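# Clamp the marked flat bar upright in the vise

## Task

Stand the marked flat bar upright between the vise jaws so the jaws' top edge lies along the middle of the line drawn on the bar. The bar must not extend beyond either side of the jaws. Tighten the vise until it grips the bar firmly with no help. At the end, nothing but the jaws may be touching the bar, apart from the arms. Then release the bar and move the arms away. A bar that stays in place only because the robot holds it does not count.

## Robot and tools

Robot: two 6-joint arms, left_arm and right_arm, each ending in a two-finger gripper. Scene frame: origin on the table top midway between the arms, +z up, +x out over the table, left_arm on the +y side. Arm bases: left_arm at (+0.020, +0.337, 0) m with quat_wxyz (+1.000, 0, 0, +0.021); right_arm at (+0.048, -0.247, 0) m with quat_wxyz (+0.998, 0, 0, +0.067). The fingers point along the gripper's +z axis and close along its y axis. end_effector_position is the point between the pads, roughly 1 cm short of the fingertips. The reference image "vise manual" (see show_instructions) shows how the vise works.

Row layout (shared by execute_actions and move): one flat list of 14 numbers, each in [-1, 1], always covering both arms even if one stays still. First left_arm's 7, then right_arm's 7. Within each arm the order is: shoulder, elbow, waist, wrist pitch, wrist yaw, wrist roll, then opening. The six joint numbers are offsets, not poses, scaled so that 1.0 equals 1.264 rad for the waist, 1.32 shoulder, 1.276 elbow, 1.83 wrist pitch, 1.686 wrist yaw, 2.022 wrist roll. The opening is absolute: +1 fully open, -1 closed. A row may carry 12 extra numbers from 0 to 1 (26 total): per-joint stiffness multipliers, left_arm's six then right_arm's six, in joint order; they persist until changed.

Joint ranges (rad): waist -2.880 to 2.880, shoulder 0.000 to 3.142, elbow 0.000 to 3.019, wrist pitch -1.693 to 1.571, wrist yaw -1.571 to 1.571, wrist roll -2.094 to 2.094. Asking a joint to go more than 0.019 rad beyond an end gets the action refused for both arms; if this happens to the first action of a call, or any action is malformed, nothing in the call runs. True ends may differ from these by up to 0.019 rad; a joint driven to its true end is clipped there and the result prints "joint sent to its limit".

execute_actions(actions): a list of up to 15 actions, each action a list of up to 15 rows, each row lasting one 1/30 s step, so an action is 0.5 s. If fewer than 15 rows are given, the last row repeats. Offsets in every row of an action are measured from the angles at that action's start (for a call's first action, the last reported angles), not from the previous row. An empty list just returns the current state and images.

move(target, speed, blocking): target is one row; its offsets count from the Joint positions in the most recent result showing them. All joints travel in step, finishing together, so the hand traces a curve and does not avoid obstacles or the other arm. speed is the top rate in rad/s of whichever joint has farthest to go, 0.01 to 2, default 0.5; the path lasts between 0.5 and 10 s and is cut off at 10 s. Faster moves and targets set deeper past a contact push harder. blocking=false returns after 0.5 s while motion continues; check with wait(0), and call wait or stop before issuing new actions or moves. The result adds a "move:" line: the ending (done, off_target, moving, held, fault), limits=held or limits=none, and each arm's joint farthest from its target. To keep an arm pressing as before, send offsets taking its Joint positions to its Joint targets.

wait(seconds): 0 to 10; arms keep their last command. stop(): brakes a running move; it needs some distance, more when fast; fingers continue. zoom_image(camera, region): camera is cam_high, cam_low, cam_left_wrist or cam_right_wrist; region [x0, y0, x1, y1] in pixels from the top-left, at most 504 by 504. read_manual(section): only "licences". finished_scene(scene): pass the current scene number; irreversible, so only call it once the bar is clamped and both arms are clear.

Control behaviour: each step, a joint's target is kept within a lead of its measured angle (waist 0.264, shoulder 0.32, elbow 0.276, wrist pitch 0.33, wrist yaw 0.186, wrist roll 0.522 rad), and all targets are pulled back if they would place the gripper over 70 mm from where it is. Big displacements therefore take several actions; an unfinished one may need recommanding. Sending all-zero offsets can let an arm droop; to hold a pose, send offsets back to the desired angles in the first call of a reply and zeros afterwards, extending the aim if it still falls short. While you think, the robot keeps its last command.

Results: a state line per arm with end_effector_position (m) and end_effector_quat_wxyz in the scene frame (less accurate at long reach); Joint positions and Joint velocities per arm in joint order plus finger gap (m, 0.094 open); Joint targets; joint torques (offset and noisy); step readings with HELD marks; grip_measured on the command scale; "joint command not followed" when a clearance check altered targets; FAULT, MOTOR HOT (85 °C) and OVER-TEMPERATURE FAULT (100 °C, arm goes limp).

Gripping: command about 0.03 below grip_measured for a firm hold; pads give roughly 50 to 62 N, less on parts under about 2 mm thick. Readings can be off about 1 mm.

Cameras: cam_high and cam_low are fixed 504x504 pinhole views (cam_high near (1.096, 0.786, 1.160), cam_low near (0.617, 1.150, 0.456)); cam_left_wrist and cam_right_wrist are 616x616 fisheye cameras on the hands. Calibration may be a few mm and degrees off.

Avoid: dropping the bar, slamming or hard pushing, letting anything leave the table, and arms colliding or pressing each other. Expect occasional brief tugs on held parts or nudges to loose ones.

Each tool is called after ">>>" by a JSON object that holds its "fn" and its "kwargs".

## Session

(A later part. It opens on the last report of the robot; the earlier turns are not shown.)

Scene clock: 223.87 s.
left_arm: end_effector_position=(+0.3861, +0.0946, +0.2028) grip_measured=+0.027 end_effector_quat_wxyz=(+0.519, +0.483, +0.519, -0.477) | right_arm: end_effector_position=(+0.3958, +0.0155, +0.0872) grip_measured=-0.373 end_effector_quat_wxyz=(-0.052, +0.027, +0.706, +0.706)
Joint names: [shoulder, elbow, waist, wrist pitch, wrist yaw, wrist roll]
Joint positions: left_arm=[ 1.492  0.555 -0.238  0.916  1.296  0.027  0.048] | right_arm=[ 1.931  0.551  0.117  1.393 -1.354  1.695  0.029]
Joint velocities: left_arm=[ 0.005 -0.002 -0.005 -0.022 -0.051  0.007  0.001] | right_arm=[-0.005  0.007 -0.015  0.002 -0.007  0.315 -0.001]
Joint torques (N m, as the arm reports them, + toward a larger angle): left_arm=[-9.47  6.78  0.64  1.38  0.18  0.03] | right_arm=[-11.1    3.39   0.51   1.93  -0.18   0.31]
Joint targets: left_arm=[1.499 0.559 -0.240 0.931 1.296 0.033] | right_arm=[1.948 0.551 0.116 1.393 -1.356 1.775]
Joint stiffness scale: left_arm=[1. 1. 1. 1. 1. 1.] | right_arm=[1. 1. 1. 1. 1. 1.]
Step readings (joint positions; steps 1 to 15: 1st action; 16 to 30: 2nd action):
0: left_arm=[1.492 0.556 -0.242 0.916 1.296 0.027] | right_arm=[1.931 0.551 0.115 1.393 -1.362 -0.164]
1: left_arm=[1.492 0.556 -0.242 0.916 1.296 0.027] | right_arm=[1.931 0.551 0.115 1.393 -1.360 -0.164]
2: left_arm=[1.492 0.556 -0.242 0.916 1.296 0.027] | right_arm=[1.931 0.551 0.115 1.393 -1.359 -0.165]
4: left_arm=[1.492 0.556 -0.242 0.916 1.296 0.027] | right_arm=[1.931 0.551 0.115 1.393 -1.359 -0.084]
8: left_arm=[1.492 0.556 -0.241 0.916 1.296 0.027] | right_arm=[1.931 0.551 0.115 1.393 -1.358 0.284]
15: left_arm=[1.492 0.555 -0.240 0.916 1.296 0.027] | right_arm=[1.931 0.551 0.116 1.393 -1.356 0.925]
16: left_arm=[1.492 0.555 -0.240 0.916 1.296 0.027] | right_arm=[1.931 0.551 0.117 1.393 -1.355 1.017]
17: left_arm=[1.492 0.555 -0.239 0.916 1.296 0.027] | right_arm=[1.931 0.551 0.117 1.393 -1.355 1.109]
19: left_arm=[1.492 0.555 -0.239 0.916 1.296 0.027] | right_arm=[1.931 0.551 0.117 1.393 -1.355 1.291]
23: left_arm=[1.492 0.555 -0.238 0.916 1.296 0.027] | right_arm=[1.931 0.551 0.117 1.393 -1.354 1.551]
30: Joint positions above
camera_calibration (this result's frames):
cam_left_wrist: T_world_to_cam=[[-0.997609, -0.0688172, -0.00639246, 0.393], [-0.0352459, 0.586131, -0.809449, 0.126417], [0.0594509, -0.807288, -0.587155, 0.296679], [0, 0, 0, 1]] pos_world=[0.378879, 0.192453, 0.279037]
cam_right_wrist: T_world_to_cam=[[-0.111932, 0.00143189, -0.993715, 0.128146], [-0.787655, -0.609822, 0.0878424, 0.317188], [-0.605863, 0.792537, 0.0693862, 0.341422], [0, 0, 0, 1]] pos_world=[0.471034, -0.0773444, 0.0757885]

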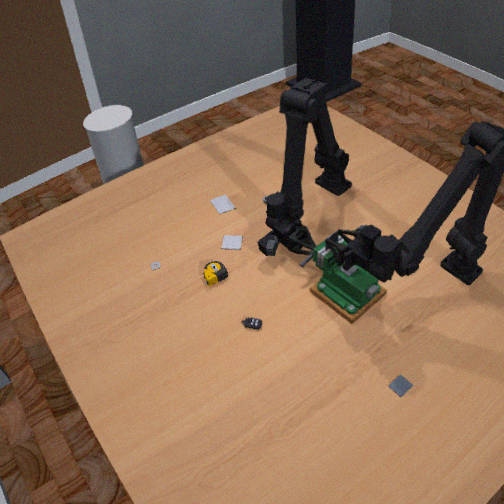

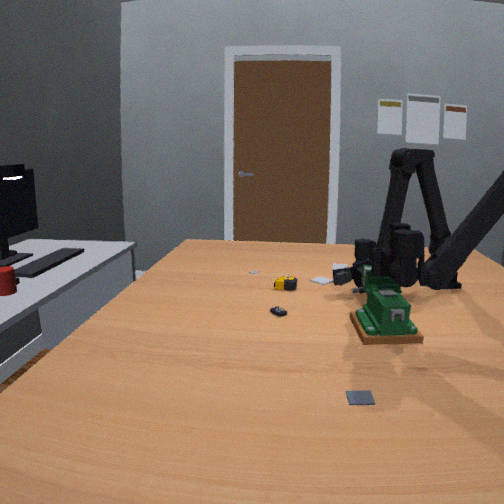

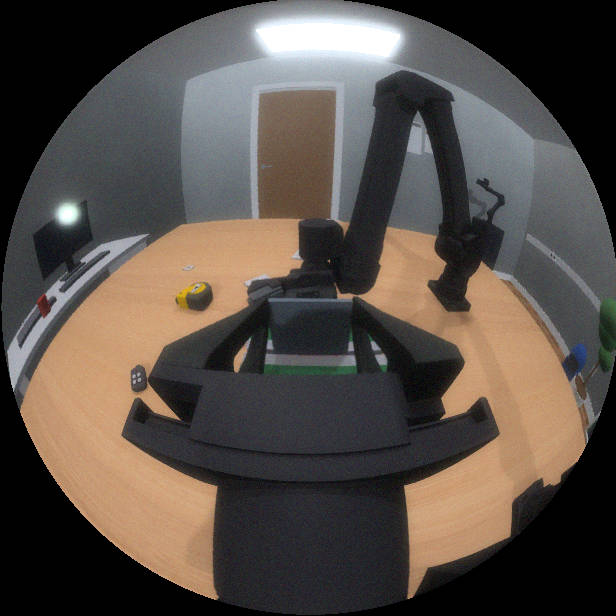

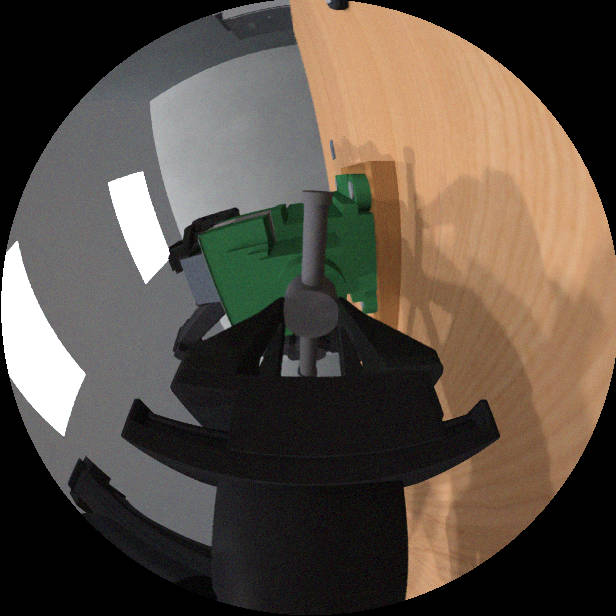

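>>> {"fn": "execute_actions", "kwargs": {"actions": [[[0.005,0.004,0,0.035,0,0.003,-0.005, 0.013,0,0,0,0,0.03,-0.27],[0.005,0.004,0,0.025,0,0.003,-0.005, 0.013,0,0,0,0,0.03,-0.27],[0.005,0.004,0,0.012,0,0.003,-0.005, 0.013,0,0.035,0,0.0095,0.03,-0.27],[0.005,0.004,0,0.012,0,0.003,-0.005, 0.013,0,0.035,0,0.0095,-0.04,-0.27],[0.005,0.004,0,0.012,0,0.003,-0.005, 0.013,0,0.013,0,0.0095,-0.3,-0.27]]]}}

>>> {"fn": "zoom_image", "kwargs": {"camera": "cam_left_wrist", "region": [250, 330, 370, 385]}}

Scene clock: 228.80 s.
left_arm: end_effector_position=(+0.3857, +0.0948, +0.2030) grip_measured=+0.027 end_effector_quat_wxyz=(+0.522, +0.484, +0.517, -0.475) | right_arm: end_effector_position=(+0.3936, +0.0217, +0.0873) grip_measured=-0.271 end_effector_quat_wxyz=(+0.135, -0.161, +0.687, +0.695)
Joint names: [shoulder, elbow, waist, wrist pitch, wrist yaw, wrist roll]
Joint positions: left_arm=[ 1.493  0.552 -0.238  0.927  1.296  0.027  0.048] | right_arm=[ 1.931  0.551  0.135  1.393 -1.34   1.162  0.034]
Joint velocities: left_arm=[-0.005  0.017  0.005 -0.007 -0.007  0.022 -0.   ] | right_arm=[-0.005 -0.017 -0.015 -0.007 -0.051 -0.432 -0.002]
Joint torques (N m, as the arm reports them, + toward a larger angle): left_arm=[-9.63  6.81  0.45  1.42  0.21 -0.05] | right_arm=[-11.03   3.45   0.17   1.94  -0.01  -0.3 ]
Joint targets: left_arm=[1.499 0.560 -0.238 0.938 1.297 0.033] | right_arm=[1.948 0.551 0.134 1.393 -1.338 1.089]
Joint stiffness scale: left_arm=[1. 1. 1. 1. 1. 1.] | right_arm=[1. 1. 1. 1. 1. 1.]
Step readings (joint positions):
0: left_arm=[1.492 0.555 -0.238 0.916 1.296 0.027] | right_arm=[1.931 0.551 0.117 1.393 -1.354 1.735]
1: left_arm=[1.492 0.554 -0.238 0.921 1.296 0.027] | right_arm=[1.931 0.551 0.117 1.393 -1.354 1.735]
2: left_arm=[1.493 0.553 -0.238 0.927 1.296 0.027] | right_arm=[1.931 0.551 0.117 1.393 -1.354 1.736]
4: left_arm=[1.493 0.552 -0.238 0.927 1.296 0.027] | right_arm=[1.931 0.551 0.126 1.393 -1.342 1.722]
8: left_arm=[1.493 0.552 -0.238 0.927 1.296 0.027] | right_arm=[1.931 0.551 0.135 1.393 -1.341 1.385]
15: Joint positions above
camera_calibration (this result's frames):
cam_left_wrist: T_world_to_cam=[[-0.997449, -0.0699746, -0.014126, 0.394245], [-0.0295488, 0.584841, -0.810609, 0.124603], [0.0649835, -0.808124, -0.585417, 0.294659], [0, 0, 0, 1]] pos_world=[0.377773, 0.192835, 0.279072]
cam_right_wrist: T_world_to_cam=[[0.40802, 0.0208466, -0.912735, -0.0842103], [-0.719031, -0.608726, -0.335331, 0.329099], [-0.562596, 0.793106, -0.233383, 0.344553], [0, 0, 0, 1]] pos_world=[0.464836, -0.0711807, 0.113908]

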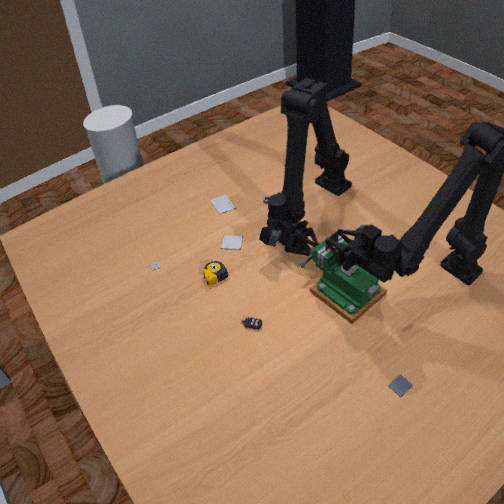

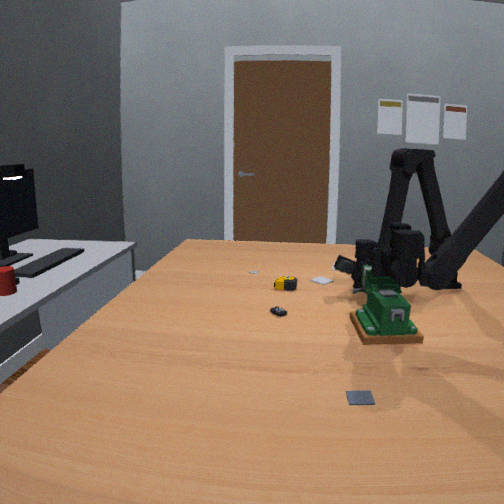

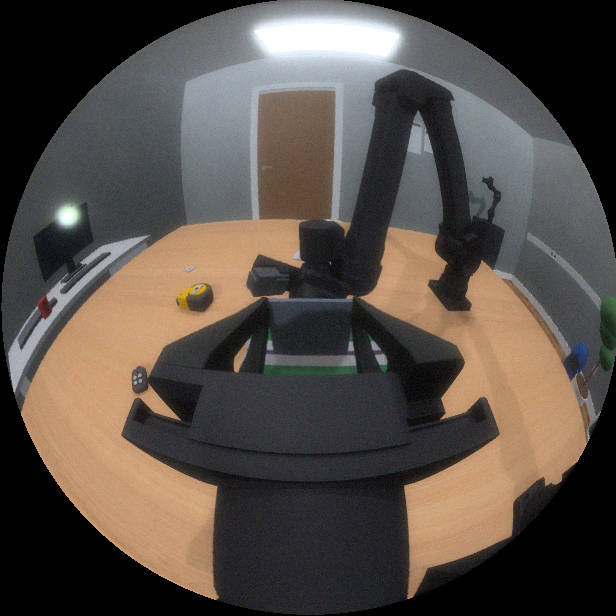

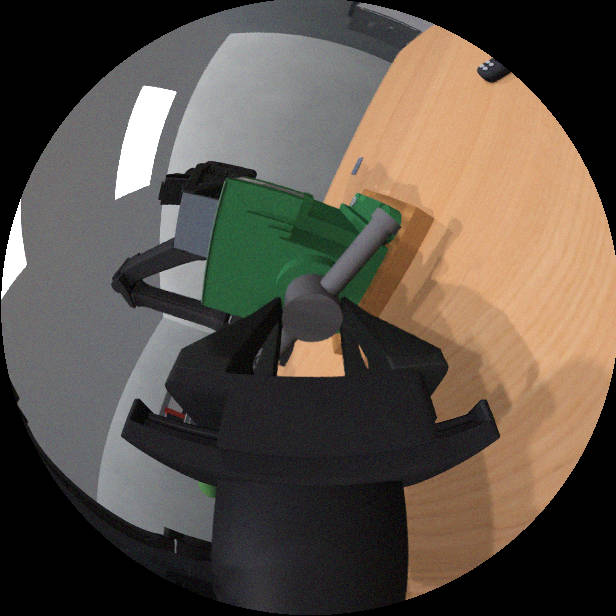

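Region (250, 330, 370, 385) of cam_left_wrist's 616x616 image, scaled by 4.200, with more detail than that image has; it fills the top 231 rows of this view, and the rest is white.

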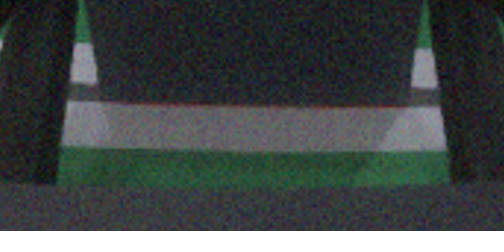

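>>> {"fn": "execute_actions", "kwargs": {"actions": [[[-0.01,0.016,0,0.006,0,0.003,-0.005, 0.013,0,0,0,0,-0.036,-0.27],[-0.005,0.016,0,0.006,0,0.003,-0.005, 0.013,0,0,0,0,-0.036,-0.27]]]}}

>>> {"fn": "zoom_image", "kwargs": {"camera": "cam_left_wrist", "region": [250, 330, 370, 385]}}

Scene clock: 231.13 s.
left_arm: end_effector_position=(+0.3857, +0.0948, +0.2030) grip_measured=+0.027 end_effector_quat_wxyz=(+0.522, +0.484, +0.517, -0.475) | right_arm: end_effector_position=(+0.3936, +0.0217, +0.0873) grip_measured=-0.271 end_effector_quat_wxyz=(+0.155, -0.181, +0.683, +0.691)
Joint names: [shoulder, elbow, waist, wrist pitch, wrist yaw, wrist roll]
Joint positions: left_arm=[ 1.493  0.552 -0.238  0.927  1.296  0.027  0.048] | right_arm=[ 1.931  0.551  0.135  1.393 -1.34   1.104  0.034]
Joint velocities: left_arm=[ 0.005  0.007 -0.005  0.012  0.051 -0.125 -0.   ] | right_arm=[-0.005 -0.002 -0.005 -0.007 -0.037  0.022 -0.   ]
Joint torques (N m, as the arm reports them, + toward a larger angle): left_arm=[-9.39  7.99  0.33  1.34  0.2  -0.01] | right_arm=[-11.14   3.38   0.65   1.94  -0.1   -0.31]
Joint targets: left_arm=[1.486 0.573 -0.238 0.938 1.296 0.033] | right_arm=[1.948 0.551 0.135 1.393 -1.340 1.089]
Joint stiffness scale: left_arm=[1. 1. 1. 1. 1. 1.] | right_arm=[1. 1. 1. 1. 1. 1.]
Step readings (joint positions):
0: left_arm=[1.493 0.552 -0.238 0.927 1.296 0.027] | right_arm=[1.931 0.551 0.135 1.393 -1.340 1.104]
1: left_arm=[1.493 0.552 -0.238 0.927 1.296 0.027] | right_arm=[1.931 0.551 0.135 1.393 -1.340 1.104]
2: left_arm=[1.493 0.552 -0.238 0.927 1.296 0.027] | right_arm=[1.931 0.551 0.135 1.393 -1.340 1.104]
4: left_arm=[1.493 0.552 -0.238 0.927 1.296 0.027] | right_arm=[1.931 0.551 0.135 1.393 -1.340 1.104]
8: left_arm=[1.493 0.552 -0.238 0.927 1.296 0.027] | right_arm=[1.931 0.551 0.135 1.393 -1.340 1.104]
15: Joint positions above
camera_calibration (this result's frames):
cam_left_wrist: T_world_to_cam=[[-0.997449, -0.0699746, -0.014126, 0.394245], [-0.0295488, 0.584841, -0.810609, 0.124603], [0.0649835, -0.808124, -0.585417, 0.294659], [0, 0, 0, 1]] pos_world=[0.377773, 0.192835, 0.279072]
cam_right_wrist: T_world_to_cam=[[0.460193, 0.0227639, -0.887527, -0.106986], [-0.698472, -0.607814, -0.377756, 0.32469], [-0.54805, 0.793753, -0.263812, 0.34147], [0, 0, 0, 1]] pos_world=[0.463164, -0.0712563, 0.117784]

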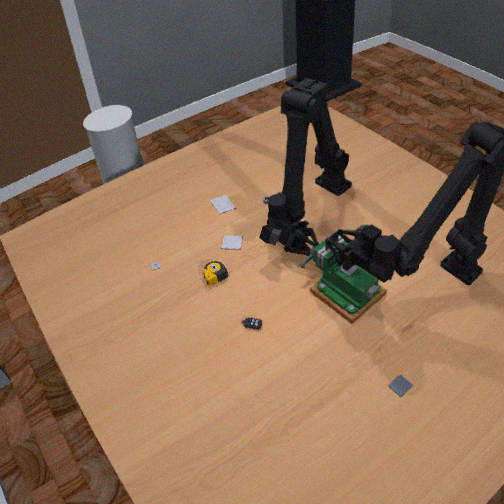

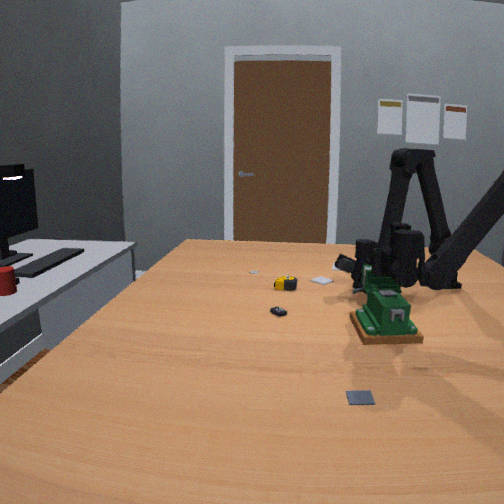

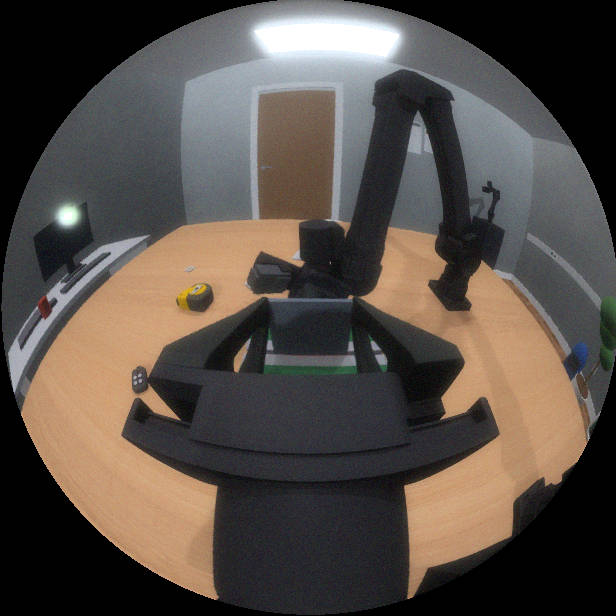

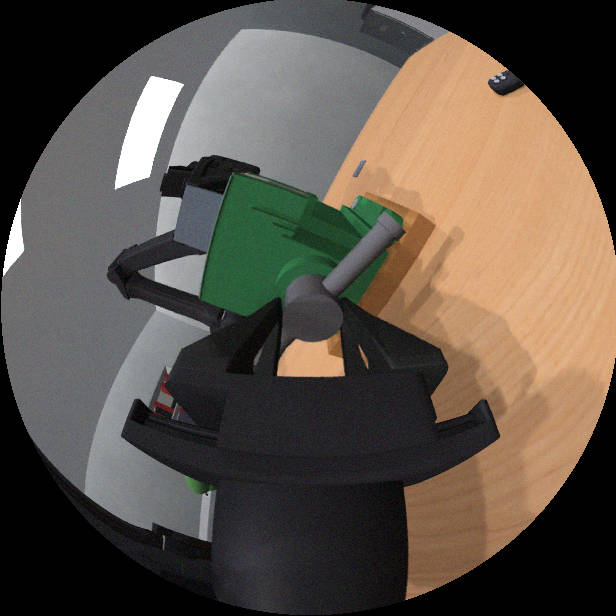

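Region (250, 330, 370, 385) of cam_left_wrist's 616x616 image, scaled by 4.200, with more detail than that image has; it fills the top 231 rows of this view, and the rest is white.

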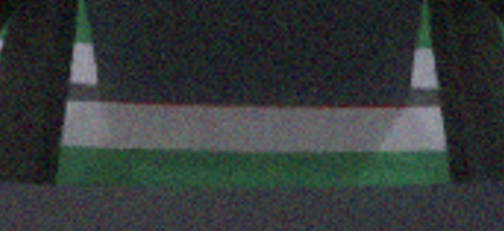

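>>> {"fn": "execute_actions", "kwargs": {"actions": [[[-0.03,0.016,0,0.006,0,0.003,-0.005, 0.013,0,0,0,0,-0.007,-0.27],[-0.02,0.016,0,0.006,0,0.003,-0.005, 0.013,0,0,0,0,-0.007,-0.27],[-0.002,0.016,0,0.006,0,0.003,-0.005, 0.013,0,0,0,0,-0.007,-0.27]]]}}

>>> {"fn": "zoom_image", "kwargs": {"camera": "cam_left_wrist", "region": [250, 330, 370, 385]}}

Scene clock: 232.87 s.
left_arm: end_effector_position=(+0.3855, +0.0949, +0.2045) grip_measured=+0.027 end_effector_quat_wxyz=(+0.523, +0.485, +0.516, -0.474) | right_arm: end_effector_position=(+0.3936, +0.0217, +0.0873) grip_measured=-0.271 end_effector_quat_wxyz=(+0.155, -0.181, +0.683, +0.691)
Joint names: [shoulder, elbow, waist, wrist pitch, wrist yaw, wrist roll]
Joint positions: left_arm=[ 1.489  0.552 -0.238  0.927  1.295  0.027  0.048] | right_arm=[ 1.931  0.551  0.135  1.393 -1.34   1.104  0.034]
Joint velocities: left_arm=[-0.005 -0.037 -0.005  0.002  0.007  0.007 -0.001] | right_arm=[-0.005 -0.007 -0.024 -0.007 -0.007  0.051 -0.   ]
Joint torques (N m, as the arm reports them, + toward a larger angle): left_arm=[-8.91  7.78 -0.64  1.48  0.14 -0.01] | right_arm=[-11.14   3.38   0.61   1.95  -0.1   -0.3 ]
Joint targets: left_arm=[1.490 0.573 -0.238 0.938 1.296 0.033] | right_arm=[1.948 0.551 0.135 1.393 -1.340 1.090]
Joint stiffness scale: left_arm=[1. 1. 1. 1. 1. 1.] | right_arm=[1. 1. 1. 1. 1. 1.]
Step readings (joint positions):
0: left_arm=[1.493 0.552 -0.238 0.927 1.296 0.027] | right_arm=[1.931 0.551 0.135 1.393 -1.340 1.104]
1: left_arm=[1.491 0.552 -0.238 0.927 1.295 0.027] | right_arm=[1.931 0.551 0.135 1.393 -1.340 1.104]
2: left_arm=[1.490 0.552 -0.238 0.927 1.295 0.027] | right_arm=[1.931 0.551 0.135 1.393 -1.340 1.104]
4: left_arm=[1.489 0.552 -0.238 0.927 1.295 0.027] | right_arm=[1.931 0.551 0.135 1.393 -1.340 1.104]
8: left_arm=[1.489 0.552 -0.238 0.927 1.295 0.027] | right_arm=[1.931 0.551 0.135 1.393 -1.340 1.104]
15: Joint positions above
camera_calibration (this result's frames):
cam_left_wrist: T_world_to_cam=[[-0.997362, -0.0703668, -0.0178072, 0.394818], [-0.0267369, 0.584232, -0.811146, 0.124832], [0.0674813, -0.80853, -0.584573, 0.294481], [0, 0, 0, 1]] pos_world=[0.377242, 0.192948, 0.280433]
cam_right_wrist: T_world_to_cam=[[0.460193, 0.0227639, -0.887527, -0.106986], [-0.698472, -0.607814, -0.377756, 0.32469], [-0.54805, 0.793753, -0.263812, 0.34147], [0, 0, 0, 1]] pos_world=[0.463164, -0.0712563, 0.117784]

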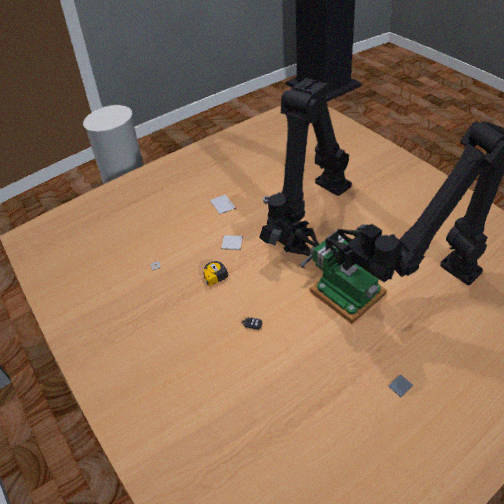

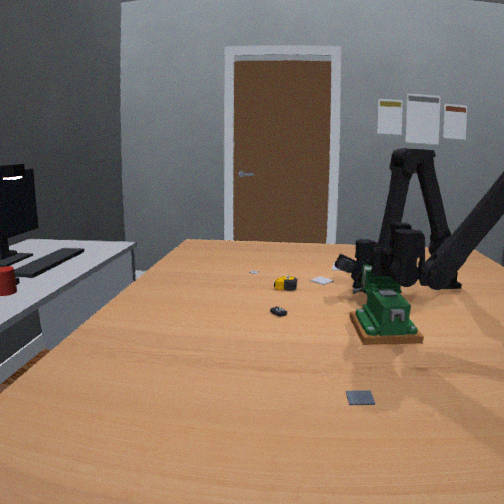

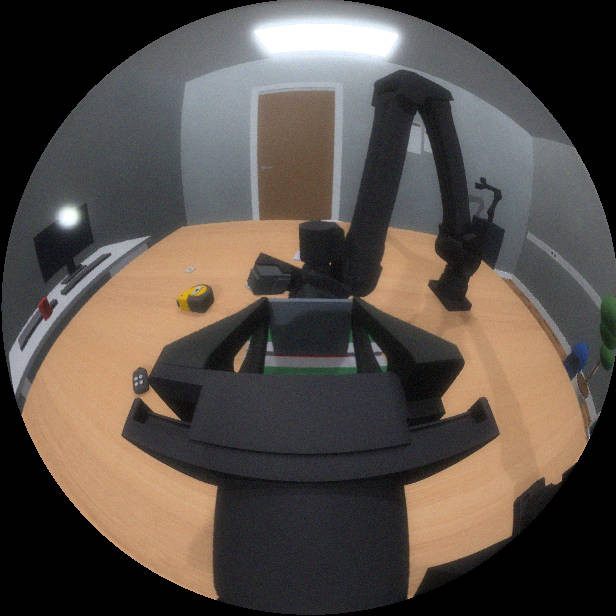

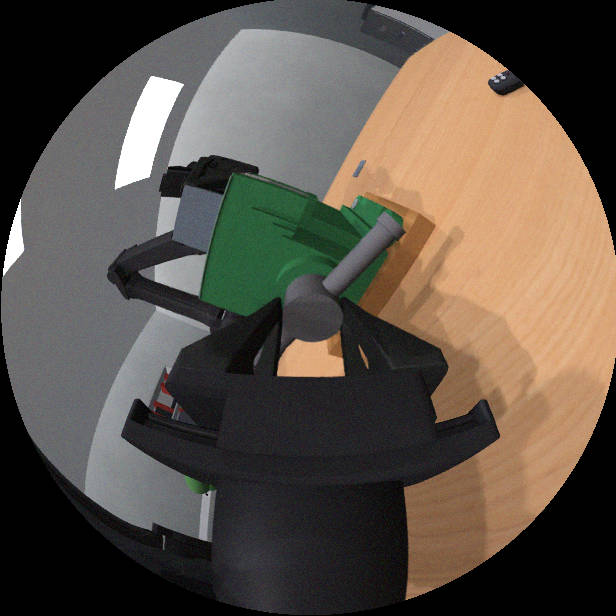

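Region (250, 330, 370, 385) of cam_left_wrist's 616x616 image, scaled by 4.200, with more detail than that image has; it fills the top 231 rows of this view, and the rest is white.

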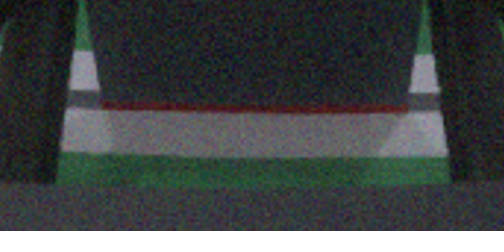

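>>> {"fn": "zoom_image", "kwargs": {"camera": "cam_left_wrist", "region": [262, 340, 312, 370]}}

>>> {"fn": "zoom_image", "kwargs": {"camera": "cam_left_wrist", "region": [310, 340, 360, 370]}}

Region (262, 340, 312, 370) of cam_left_wrist's 616x616 image, scaled by 10.080, with more detail than that image has; it fills the top 302 rows of this view, and the rest is white.

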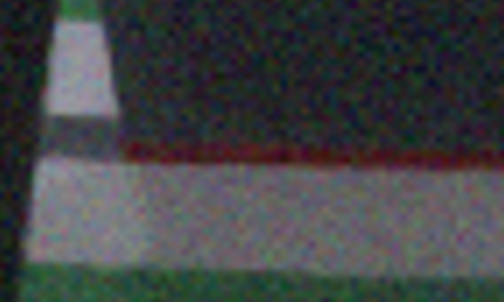

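Region (310, 340, 360, 370) of cam_left_wrist's 616x616 image, scaled by 10.080, with more detail than that image has; it fills the top 302 rows of this view, and the rest is white.

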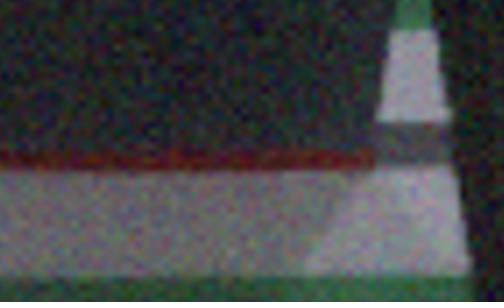

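>>> {"fn": "execute_actions", "kwargs": {"actions": [[[0.002,0.016,0,0.006,0,0.003,-0.005, 0.013,0,0,0,0,0,-0.41],[0.002,0.016,0,0.006,0,0.003,-0.005, 0.013,0,0,0,0,0,-0.41],[0.002,0.016,0,0.006,0,0.003,-0.005, 0.013,0,0,0,0,0.05,-0.41],[0.002,0.016,0,0.006,0,0.003,-0.005, 0.013,0,0,0,0,0.37,-0.41]]]}}

>>> {"fn": "zoom_image", "kwargs": {"camera": "cam_left_wrist", "region": [260, 335, 360, 375]}}

Scene clock: 235.93 s.
left_arm: end_effector_position=(+0.3855, +0.0949, +0.2045) grip_measured=+0.027 end_effector_quat_wxyz=(+0.523, +0.485, +0.516, -0.474) | right_arm: end_effector_position=(+0.3934, +0.0219, +0.0870) grip_measured=-0.359 end_effector_quat_wxyz=(-0.073, +0.045, +0.704, +0.705)
Joint names: [shoulder, elbow, waist, wrist pitch, wrist yaw, wrist roll]
Joint positions: left_arm=[ 1.489  0.552 -0.238  0.927  1.295  0.027  0.048] | right_arm=[ 1.932  0.551  0.136  1.396 -1.34   1.752  0.03 ]
Joint velocities: left_arm=[-0.005 -0.012 -0.005  0.002 -0.066 -0.037 -0.001] | right_arm=[-0.015 -0.012 -0.005 -0.012  0.007  0.403 -0.001]
Joint torques (N m, as the arm reports them, + toward a larger angle): left_arm=[-8.84  7.92  0.8   1.46  0.05  0.02] | right_arm=[-11.3    3.49   0.59   1.74  -0.12   0.34]
Joint targets: left_arm=[1.492 0.573 -0.238 0.938 1.295 0.033] | right_arm=[1.948 0.551 0.135 1.392 -1.341 1.853]
Joint stiffness scale: left_arm=[1. 1. 1. 1. 1. 1.] | right_arm=[1. 1. 1. 1. 1. 1.]
Step readings (joint positions):
0: left_arm=[1.489 0.552 -0.238 0.927 1.295 0.027] | right_arm=[1.931 0.551 0.135 1.393 -1.340 1.104]
1: left_arm=[1.489 0.552 -0.238 0.927 1.295 0.027] | right_arm=[1.931 0.551 0.135 1.391 -1.338 1.105]
2: left_arm=[1.489 0.552 -0.238 0.927 1.295 0.027] | right_arm=[1.932 0.551 0.135 1.391 -1.338 1.105]
4: left_arm=[1.489 0.552 -0.238 0.927 1.295 0.027] | right_arm=[1.932 0.551 0.135 1.391 -1.338 1.191]
8: left_arm=[1.489 0.552 -0.238 0.927 1.295 0.027] | right_arm=[1.932 0.551 0.135 1.393 -1.339 1.530]
15: Joint positions above
camera_calibration (this result's frames):
cam_left_wrist: T_world_to_cam=[[-0.997362, -0.0703668, -0.0178072, 0.394818], [-0.0267369, 0.584232, -0.811146, 0.124832], [0.0674813, -0.80853, -0.584573, 0.294481], [0, 0, 0, 1]] pos_world=[0.377242, 0.192948, 0.280433]
cam_right_wrist: T_world_to_cam=[[-0.166764, -0.000605334, -0.985997, 0.148601], [-0.779122, -0.612784, 0.132151, 0.312058], [-0.604283, 0.79025, 0.101719, 0.331478], [0, 0, 0, 1]] pos_world=[0.468219, -0.0706364, 0.071564]

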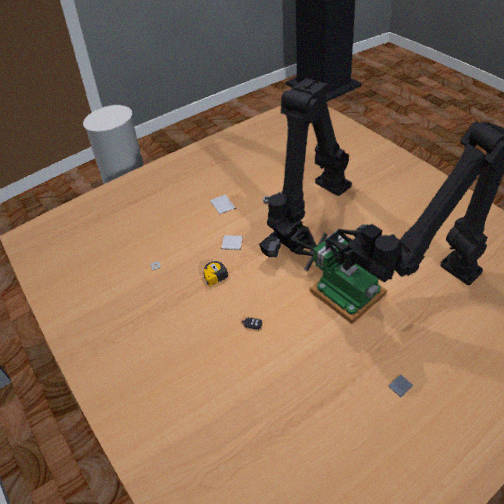

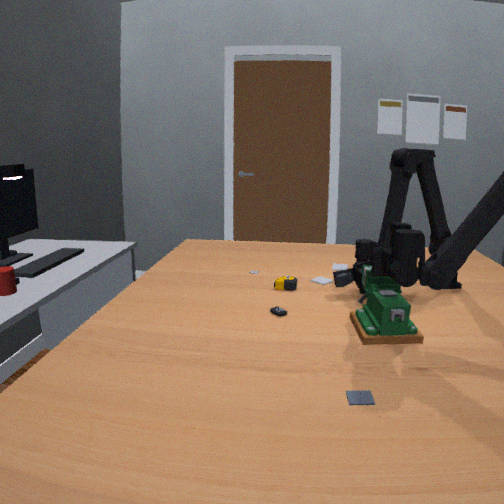

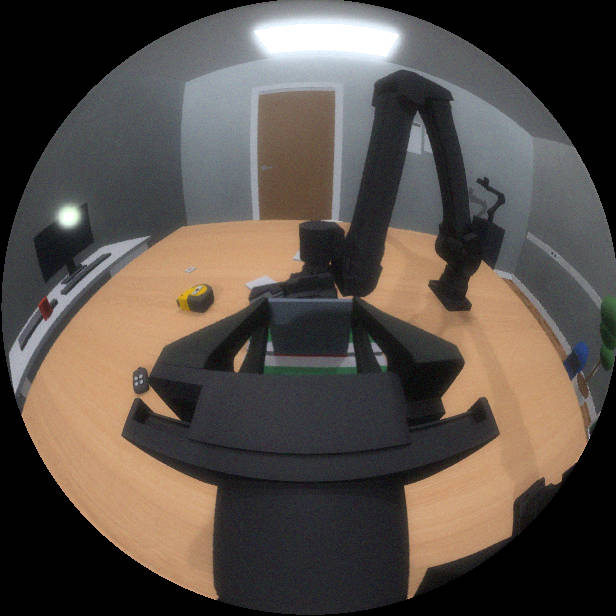

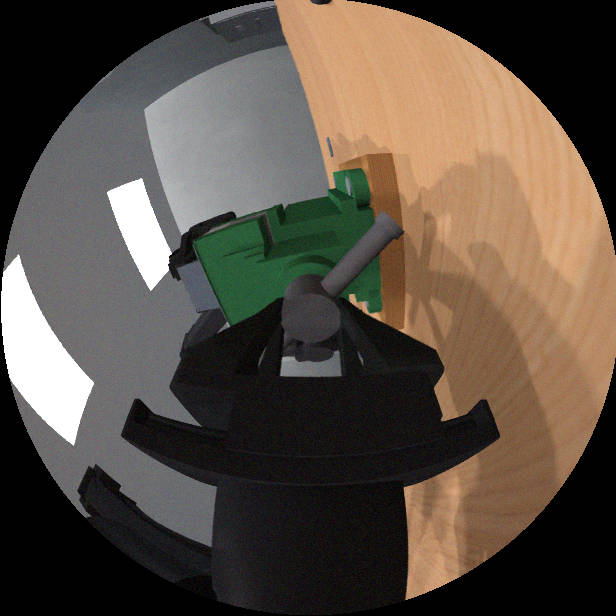

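Region (260, 335, 360, 375) of cam_left_wrist's 616x616 image, scaled by 5.040, with more detail than that image has; it fills the top 202 rows of this view, and the rest is white.

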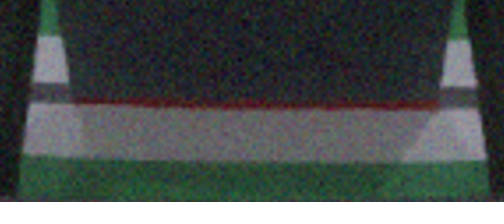

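>>> {"fn": "execute_actions", "kwargs": {"actions": [[[0.002,0.016,0,0.006,0,0.003,-0.005, 0.013,0,0,0,0,0.03,-0.27],[0.002,0.016,0,0.006,0,0.003,-0.005, 0.013,0,-0.035,0,-0.013,0.03,-0.27],[0.002,0.016,0,0.006,0,0.003,-0.005, 0.013,0,-0.035,0,-0.013,0.03,-0.27],[0.002,0.016,0,0.006,0,0.003,-0.005, 0.013,0,-0.03,0,-0.013,0.03,-0.27],[0.002,0.016,0,0.006,0,0.003,-0.005, 0.013,0,-0.018,0,-0.013,0.03,-0.27],[0.002,0.016,0,0.006,0,0.003,-0.005, 0.013,0,-0.018,0,-0.013,-0.04,-0.27],[0.002,0.016,0,0.006,0,0.003,-0.005, 0.013,0,-0.018,0,-0.013,-0.9,-0.27]],
[[0.002,0.016,0,0.006,0,0.003,-0.005, 0.013,0,0,0,0,-0.57,-0.27]]]}}

Scene clock: 239.57 s.
left_arm: end_effector_position=(+0.3856, +0.0950, +0.2045) grip_measured=+0.027 end_effector_quat_wxyz=(+0.523, +0.485, +0.516, -0.474) | right_arm: end_effector_position=(+0.3973, +0.0117, +0.0877) grip_measured=-0.270 end_effector_quat_wxyz=(+0.526, -0.539, +0.455, +0.474)
Joint names: [shoulder, elbow, waist, wrist pitch, wrist yaw, wrist roll]
Joint positions: left_arm=[ 1.489  0.552 -0.237  0.927  1.295  0.027  0.048] | right_arm=[ 1.932  0.552  0.106  1.401 -1.364 -0.117  0.034]
Joint velocities: left_arm=[-0.005 -0.002 -0.005 -0.007  0.022  0.066 -0.001] | right_arm=[-0.015 -0.022 -0.024  0.007 -0.022 -0.505 -0.   ]
Joint torques (N m, as the arm reports them, + toward a larger angle): left_arm=[-9.4   7.83 -0.75  1.34  0.13 -0.01] | right_arm=[-10.72   3.29   0.66   1.62   0.23  -0.26]
Joint targets: left_arm=[1.492 0.573 -0.237 0.938 1.295 0.033] | right_arm=[1.950 0.552 0.106 1.396 -1.356 -0.213]
Joint stiffness scale: left_arm=[1. 1. 1. 1. 1. 1.] | right_arm=[1. 1. 1. 1. 1. 1.]
Step readings (joint positions; steps 1 to 15: 1st action; 16 to 30: 2nd action):
0: left_arm=[1.489 0.552 -0.237 0.927 1.295 0.027] | right_arm=[1.932 0.552 0.136 1.396 -1.341 1.812]
1: left_arm=[1.489 0.552 -0.237 0.927 1.295 0.027] | right_arm=[1.932 0.552 0.136 1.396 -1.341 1.812]
2: left_arm=[1.489 0.552 -0.237 0.927 1.295 0.027] | right_arm=[1.932 0.552 0.133 1.396 -1.346 1.812]
4: left_arm=[1.489 0.552 -0.237 0.927 1.295 0.027] | right_arm=[1.932 0.552 0.120 1.396 -1.358 1.812]
8: left_arm=[1.489 0.552 -0.237 0.927 1.295 0.027] | right_arm=[1.932 0.552 0.111 1.396 -1.360 1.613]
15: left_arm=[1.489 0.552 -0.237 0.927 1.295 0.027] | right_arm=[1.932 0.552 0.106 1.396 -1.356 0.940]
16: left_arm=[1.489 0.552 -0.237 0.927 1.295 0.027] | right_arm=[1.932 0.552 0.106 1.398 -1.356 0.845]
17: left_arm=[1.489 0.552 -0.237 0.927 1.295 0.027] | right_arm=[1.932 0.552 0.106 1.399 -1.357 0.750]
19: left_arm=[1.489 0.552 -0.237 0.927 1.295 0.027] | right_arm=[1.932 0.552 0.106 1.401 -1.359 0.559]
23: left_arm=[1.489 0.552 -0.237 0.927 1.295 0.027] | right_arm=[1.932 0.552 0.106 1.401 -1.362 0.180]
30: Joint positions above
camera_calibration (this result's frames):
cam_left_wrist: T_world_to_cam=[[-0.997335, -0.0707473, -0.0178072, 0.394945], [-0.0269597, 0.584222, -0.811146, 0.12484], [0.0677897, -0.808504, -0.584573, 0.294466], [0, 0, 0, 1]] pos_world=[0.377297, 0.193084, 0.280433]
cam_right_wrist: T_world_to_cam=[[0.990076, 0.0344847, 0.136239, -0.408553], [0.131191, -0.57439, -0.808, 0.029065], [0.0503909, 0.817855, -0.573214, 0.140691], [0, 0, 0, 1]] pos_world=[0.393596, -0.0842815, 0.159792]

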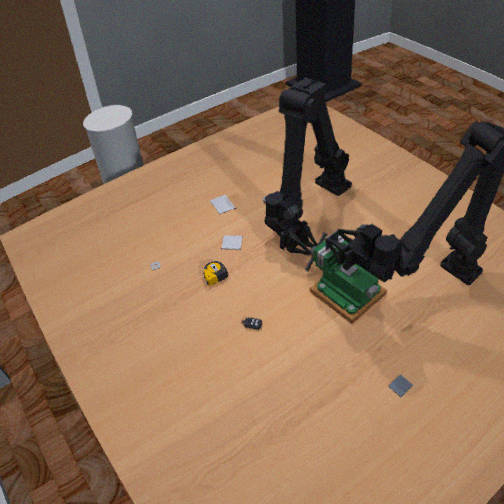

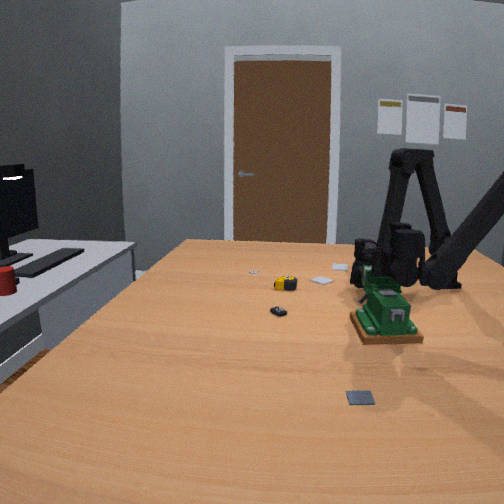

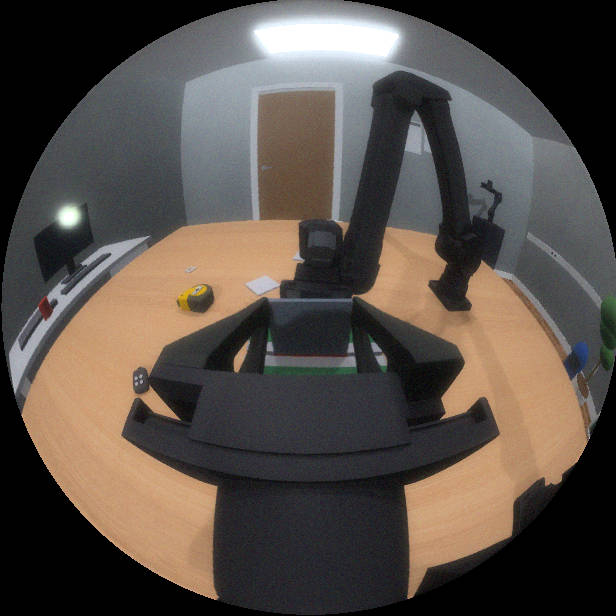

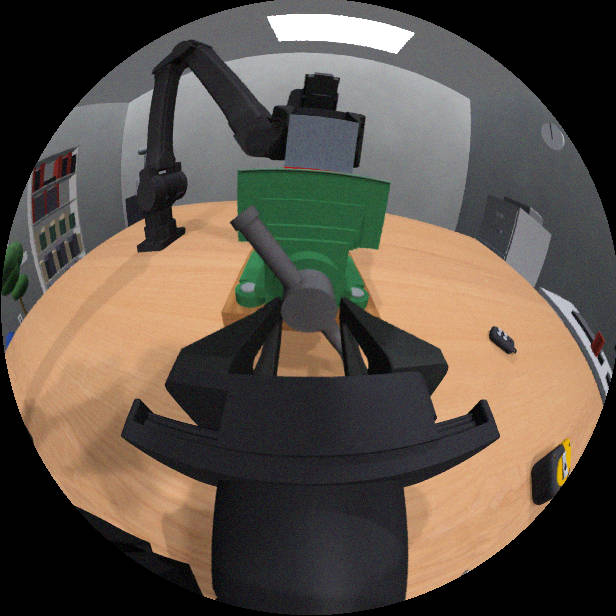

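>>> {"fn": "zoom_image", "kwargs": {"camera": "cam_right_wrist", "region": [230, 140, 400, 200]}}

>>> {"fn": "zoom_image", "kwargs": {"camera": "cam_left_wrist", "region": [260, 335, 360, 375]}}

Region (230, 140, 400, 200) of cam_right_wrist's 616x616 image, scaled by 2.965, with more detail than that image has; it fills the top 178 rows of this view, and the rest is white.

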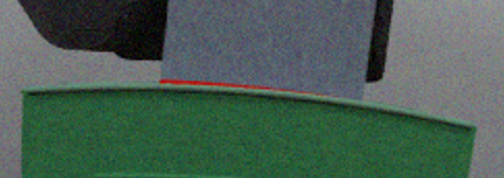

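Region (260, 335, 360, 375) of cam_left_wrist's 616x616 image, scaled by 5.040, with more detail than that image has; it fills the top 202 rows of this view, and the rest is white.

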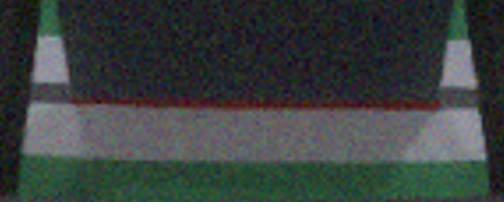

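>>> {"fn": "execute_actions", "kwargs": {"actions": [[[0.002,0.016,0,0.006,0,0.017,-0.005, 0.013,0,0.04,-0.01,0.014,-0.04,-0.27],[0.002,0.016,0,0.006,0,0.017,-0.005, 0.013,0,0.04,-0.01,0.014,-0.04,-0.27],[0.002,0.016,0,0.006,0,0.017,-0.005, 0.013,0,0.035,-0.01,0.014,-0.04,-0.27],[0.002,0.016,0,0.006,0,0.017,-0.005, 0.013,0,0.024,-0.01,0.014,-0.04,-0.27]]]}}

>>> {"fn": "zoom_image", "kwargs": {"camera": "cam_right_wrist", "region": [230, 130, 400, 200]}}

>>> {"fn": "zoom_image", "kwargs": {"camera": "cam_left_wrist", "region": [260, 335, 360, 375]}}

Scene clock: 244.20 s.
left_arm: end_effector_position=(+0.3856, +0.0950, +0.2045) grip_measured=+0.027 end_effector_quat_wxyz=(+0.525, +0.487, +0.514, -0.472) | right_arm: end_effector_position=(+0.3945, +0.0215, +0.0868) grip_measured=-0.270 end_effector_quat_wxyz=(+0.542, -0.555, +0.436, +0.456)
Joint names: [shoulder, elbow, waist, wrist pitch, wrist yaw, wrist roll]
Joint positions: left_arm=[ 1.489  0.552 -0.237  0.927  1.295  0.036  0.048] | right_arm=[ 1.932  0.552  0.134  1.393 -1.336 -0.194  0.034]
Joint velocities: left_arm=[-0.005 -0.002 -0.005 -0.007  0.037 -0.007 -0.001] | right_arm=[ 0.005 -0.012 -0.015  0.002  0.007  0.007 -0.001]
Joint torques (N m, as the arm reports them, + toward a larger angle): left_arm=[-8.97  7.92 -0.41  1.32  0.12  0.2 ] | right_arm=[-11.14   3.31   0.81   1.37  -0.25  -0.06]
Joint targets: left_arm=[1.492 0.573 -0.237 0.938 1.295 0.061] | right_arm=[1.950 0.552 0.137 1.383 -1.340 -0.197]
Joint stiffness scale: left_arm=[1. 1. 1. 1. 1. 1.] | right_arm=[1. 1. 1. 1. 1. 1.]
Step readings (joint positions):
0: left_arm=[1.489 0.552 -0.237 0.927 1.295 0.027] | right_arm=[1.932 0.552 0.106 1.401 -1.364 -0.194]
1: left_arm=[1.489 0.552 -0.237 0.927 1.295 0.029] | right_arm=[1.932 0.552 0.109 1.400 -1.360 -0.194]
2: left_arm=[1.489 0.552 -0.237 0.927 1.295 0.031] | right_arm=[1.932 0.552 0.116 1.397 -1.352 -0.194]
4: left_arm=[1.489 0.552 -0.237 0.927 1.295 0.033] | right_arm=[1.932 0.552 0.132 1.394 -1.339 -0.194]
8: left_arm=[1.489 0.552 -0.237 0.927 1.295 0.036] | right_arm=[1.932 0.552 0.134 1.393 -1.336 -0.194]
15: Joint positions above
camera_calibration (this result's frames):
cam_left_wrist: T_world_to_cam=[[-0.997122, -0.0707055, -0.0273412, 0.396809], [-0.0192354, 0.584841, -0.81092, 0.121756], [0.0733268, -0.80806, -0.584518, 0.292278], [0, 0, 0, 1]] pos_world=[0.376577, 0.193026, 0.280426]
cam_right_wrist: T_world_to_cam=[[0.978353, 0.0348169, 0.203991, -0.407259], [0.18671, -0.5736, -0.797573, 0.0115328], [0.0892402, 0.818395, -0.567684, 0.116469], [0, 0, 0, 1]] pos_world=[0.385896, -0.0745234, 0.158393]

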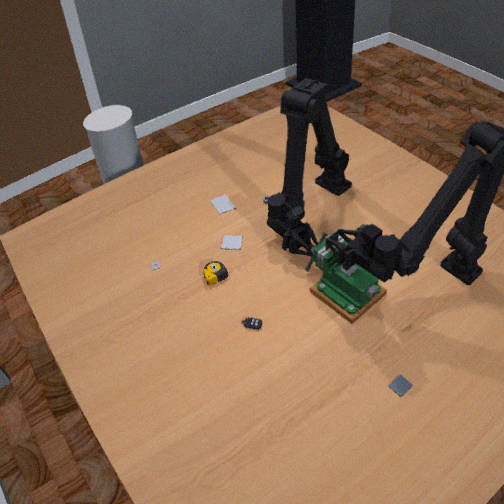

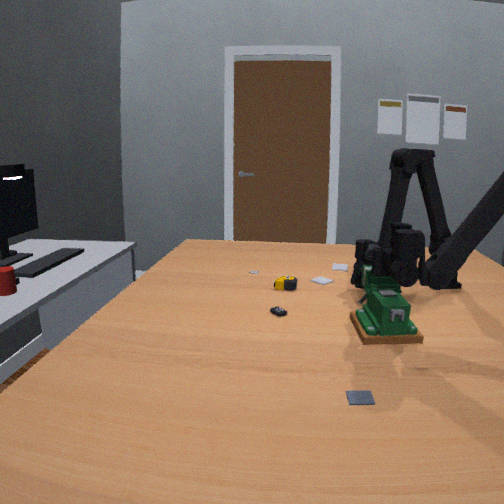

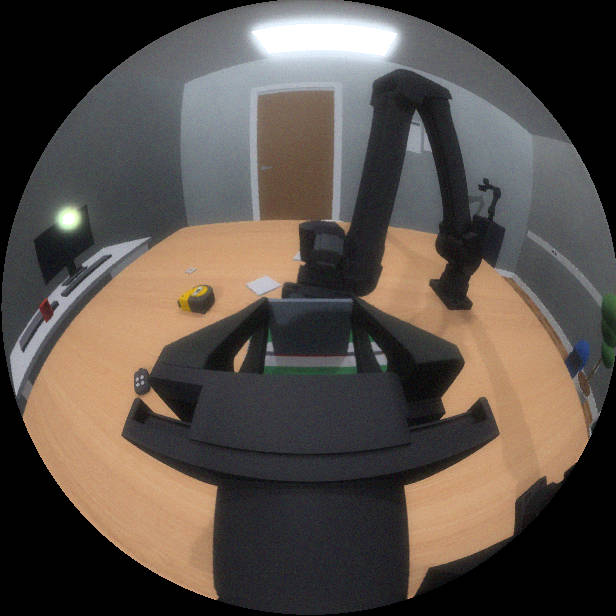

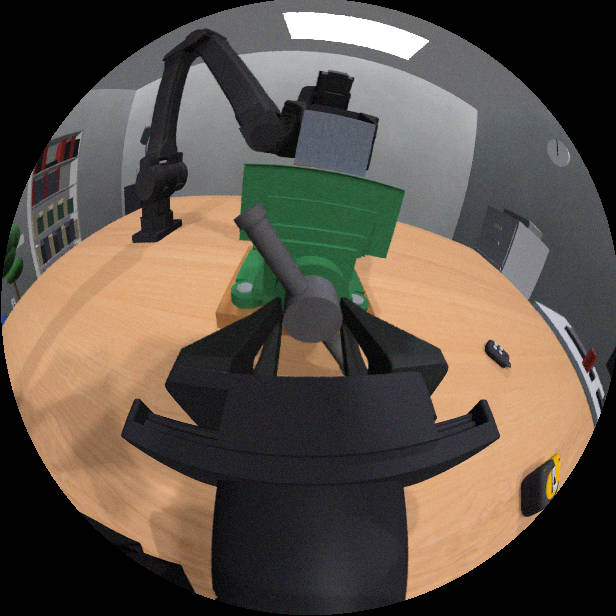

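Region (230, 130, 400, 200) of cam_right_wrist's 616x616 image, scaled by 2.965, with more detail than that image has; it fills the top 208 rows of this view, and the rest is white.

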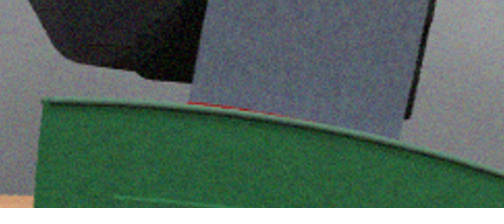

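Region (260, 335, 360, 375) of cam_left_wrist's 616x616 image, scaled by 5.040, with more detail than that image has; it fills the top 202 rows of this view, and the rest is white.

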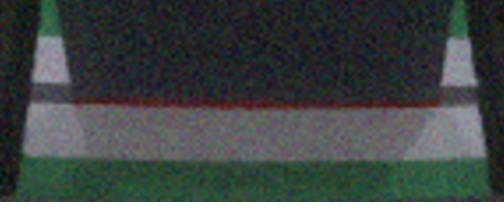

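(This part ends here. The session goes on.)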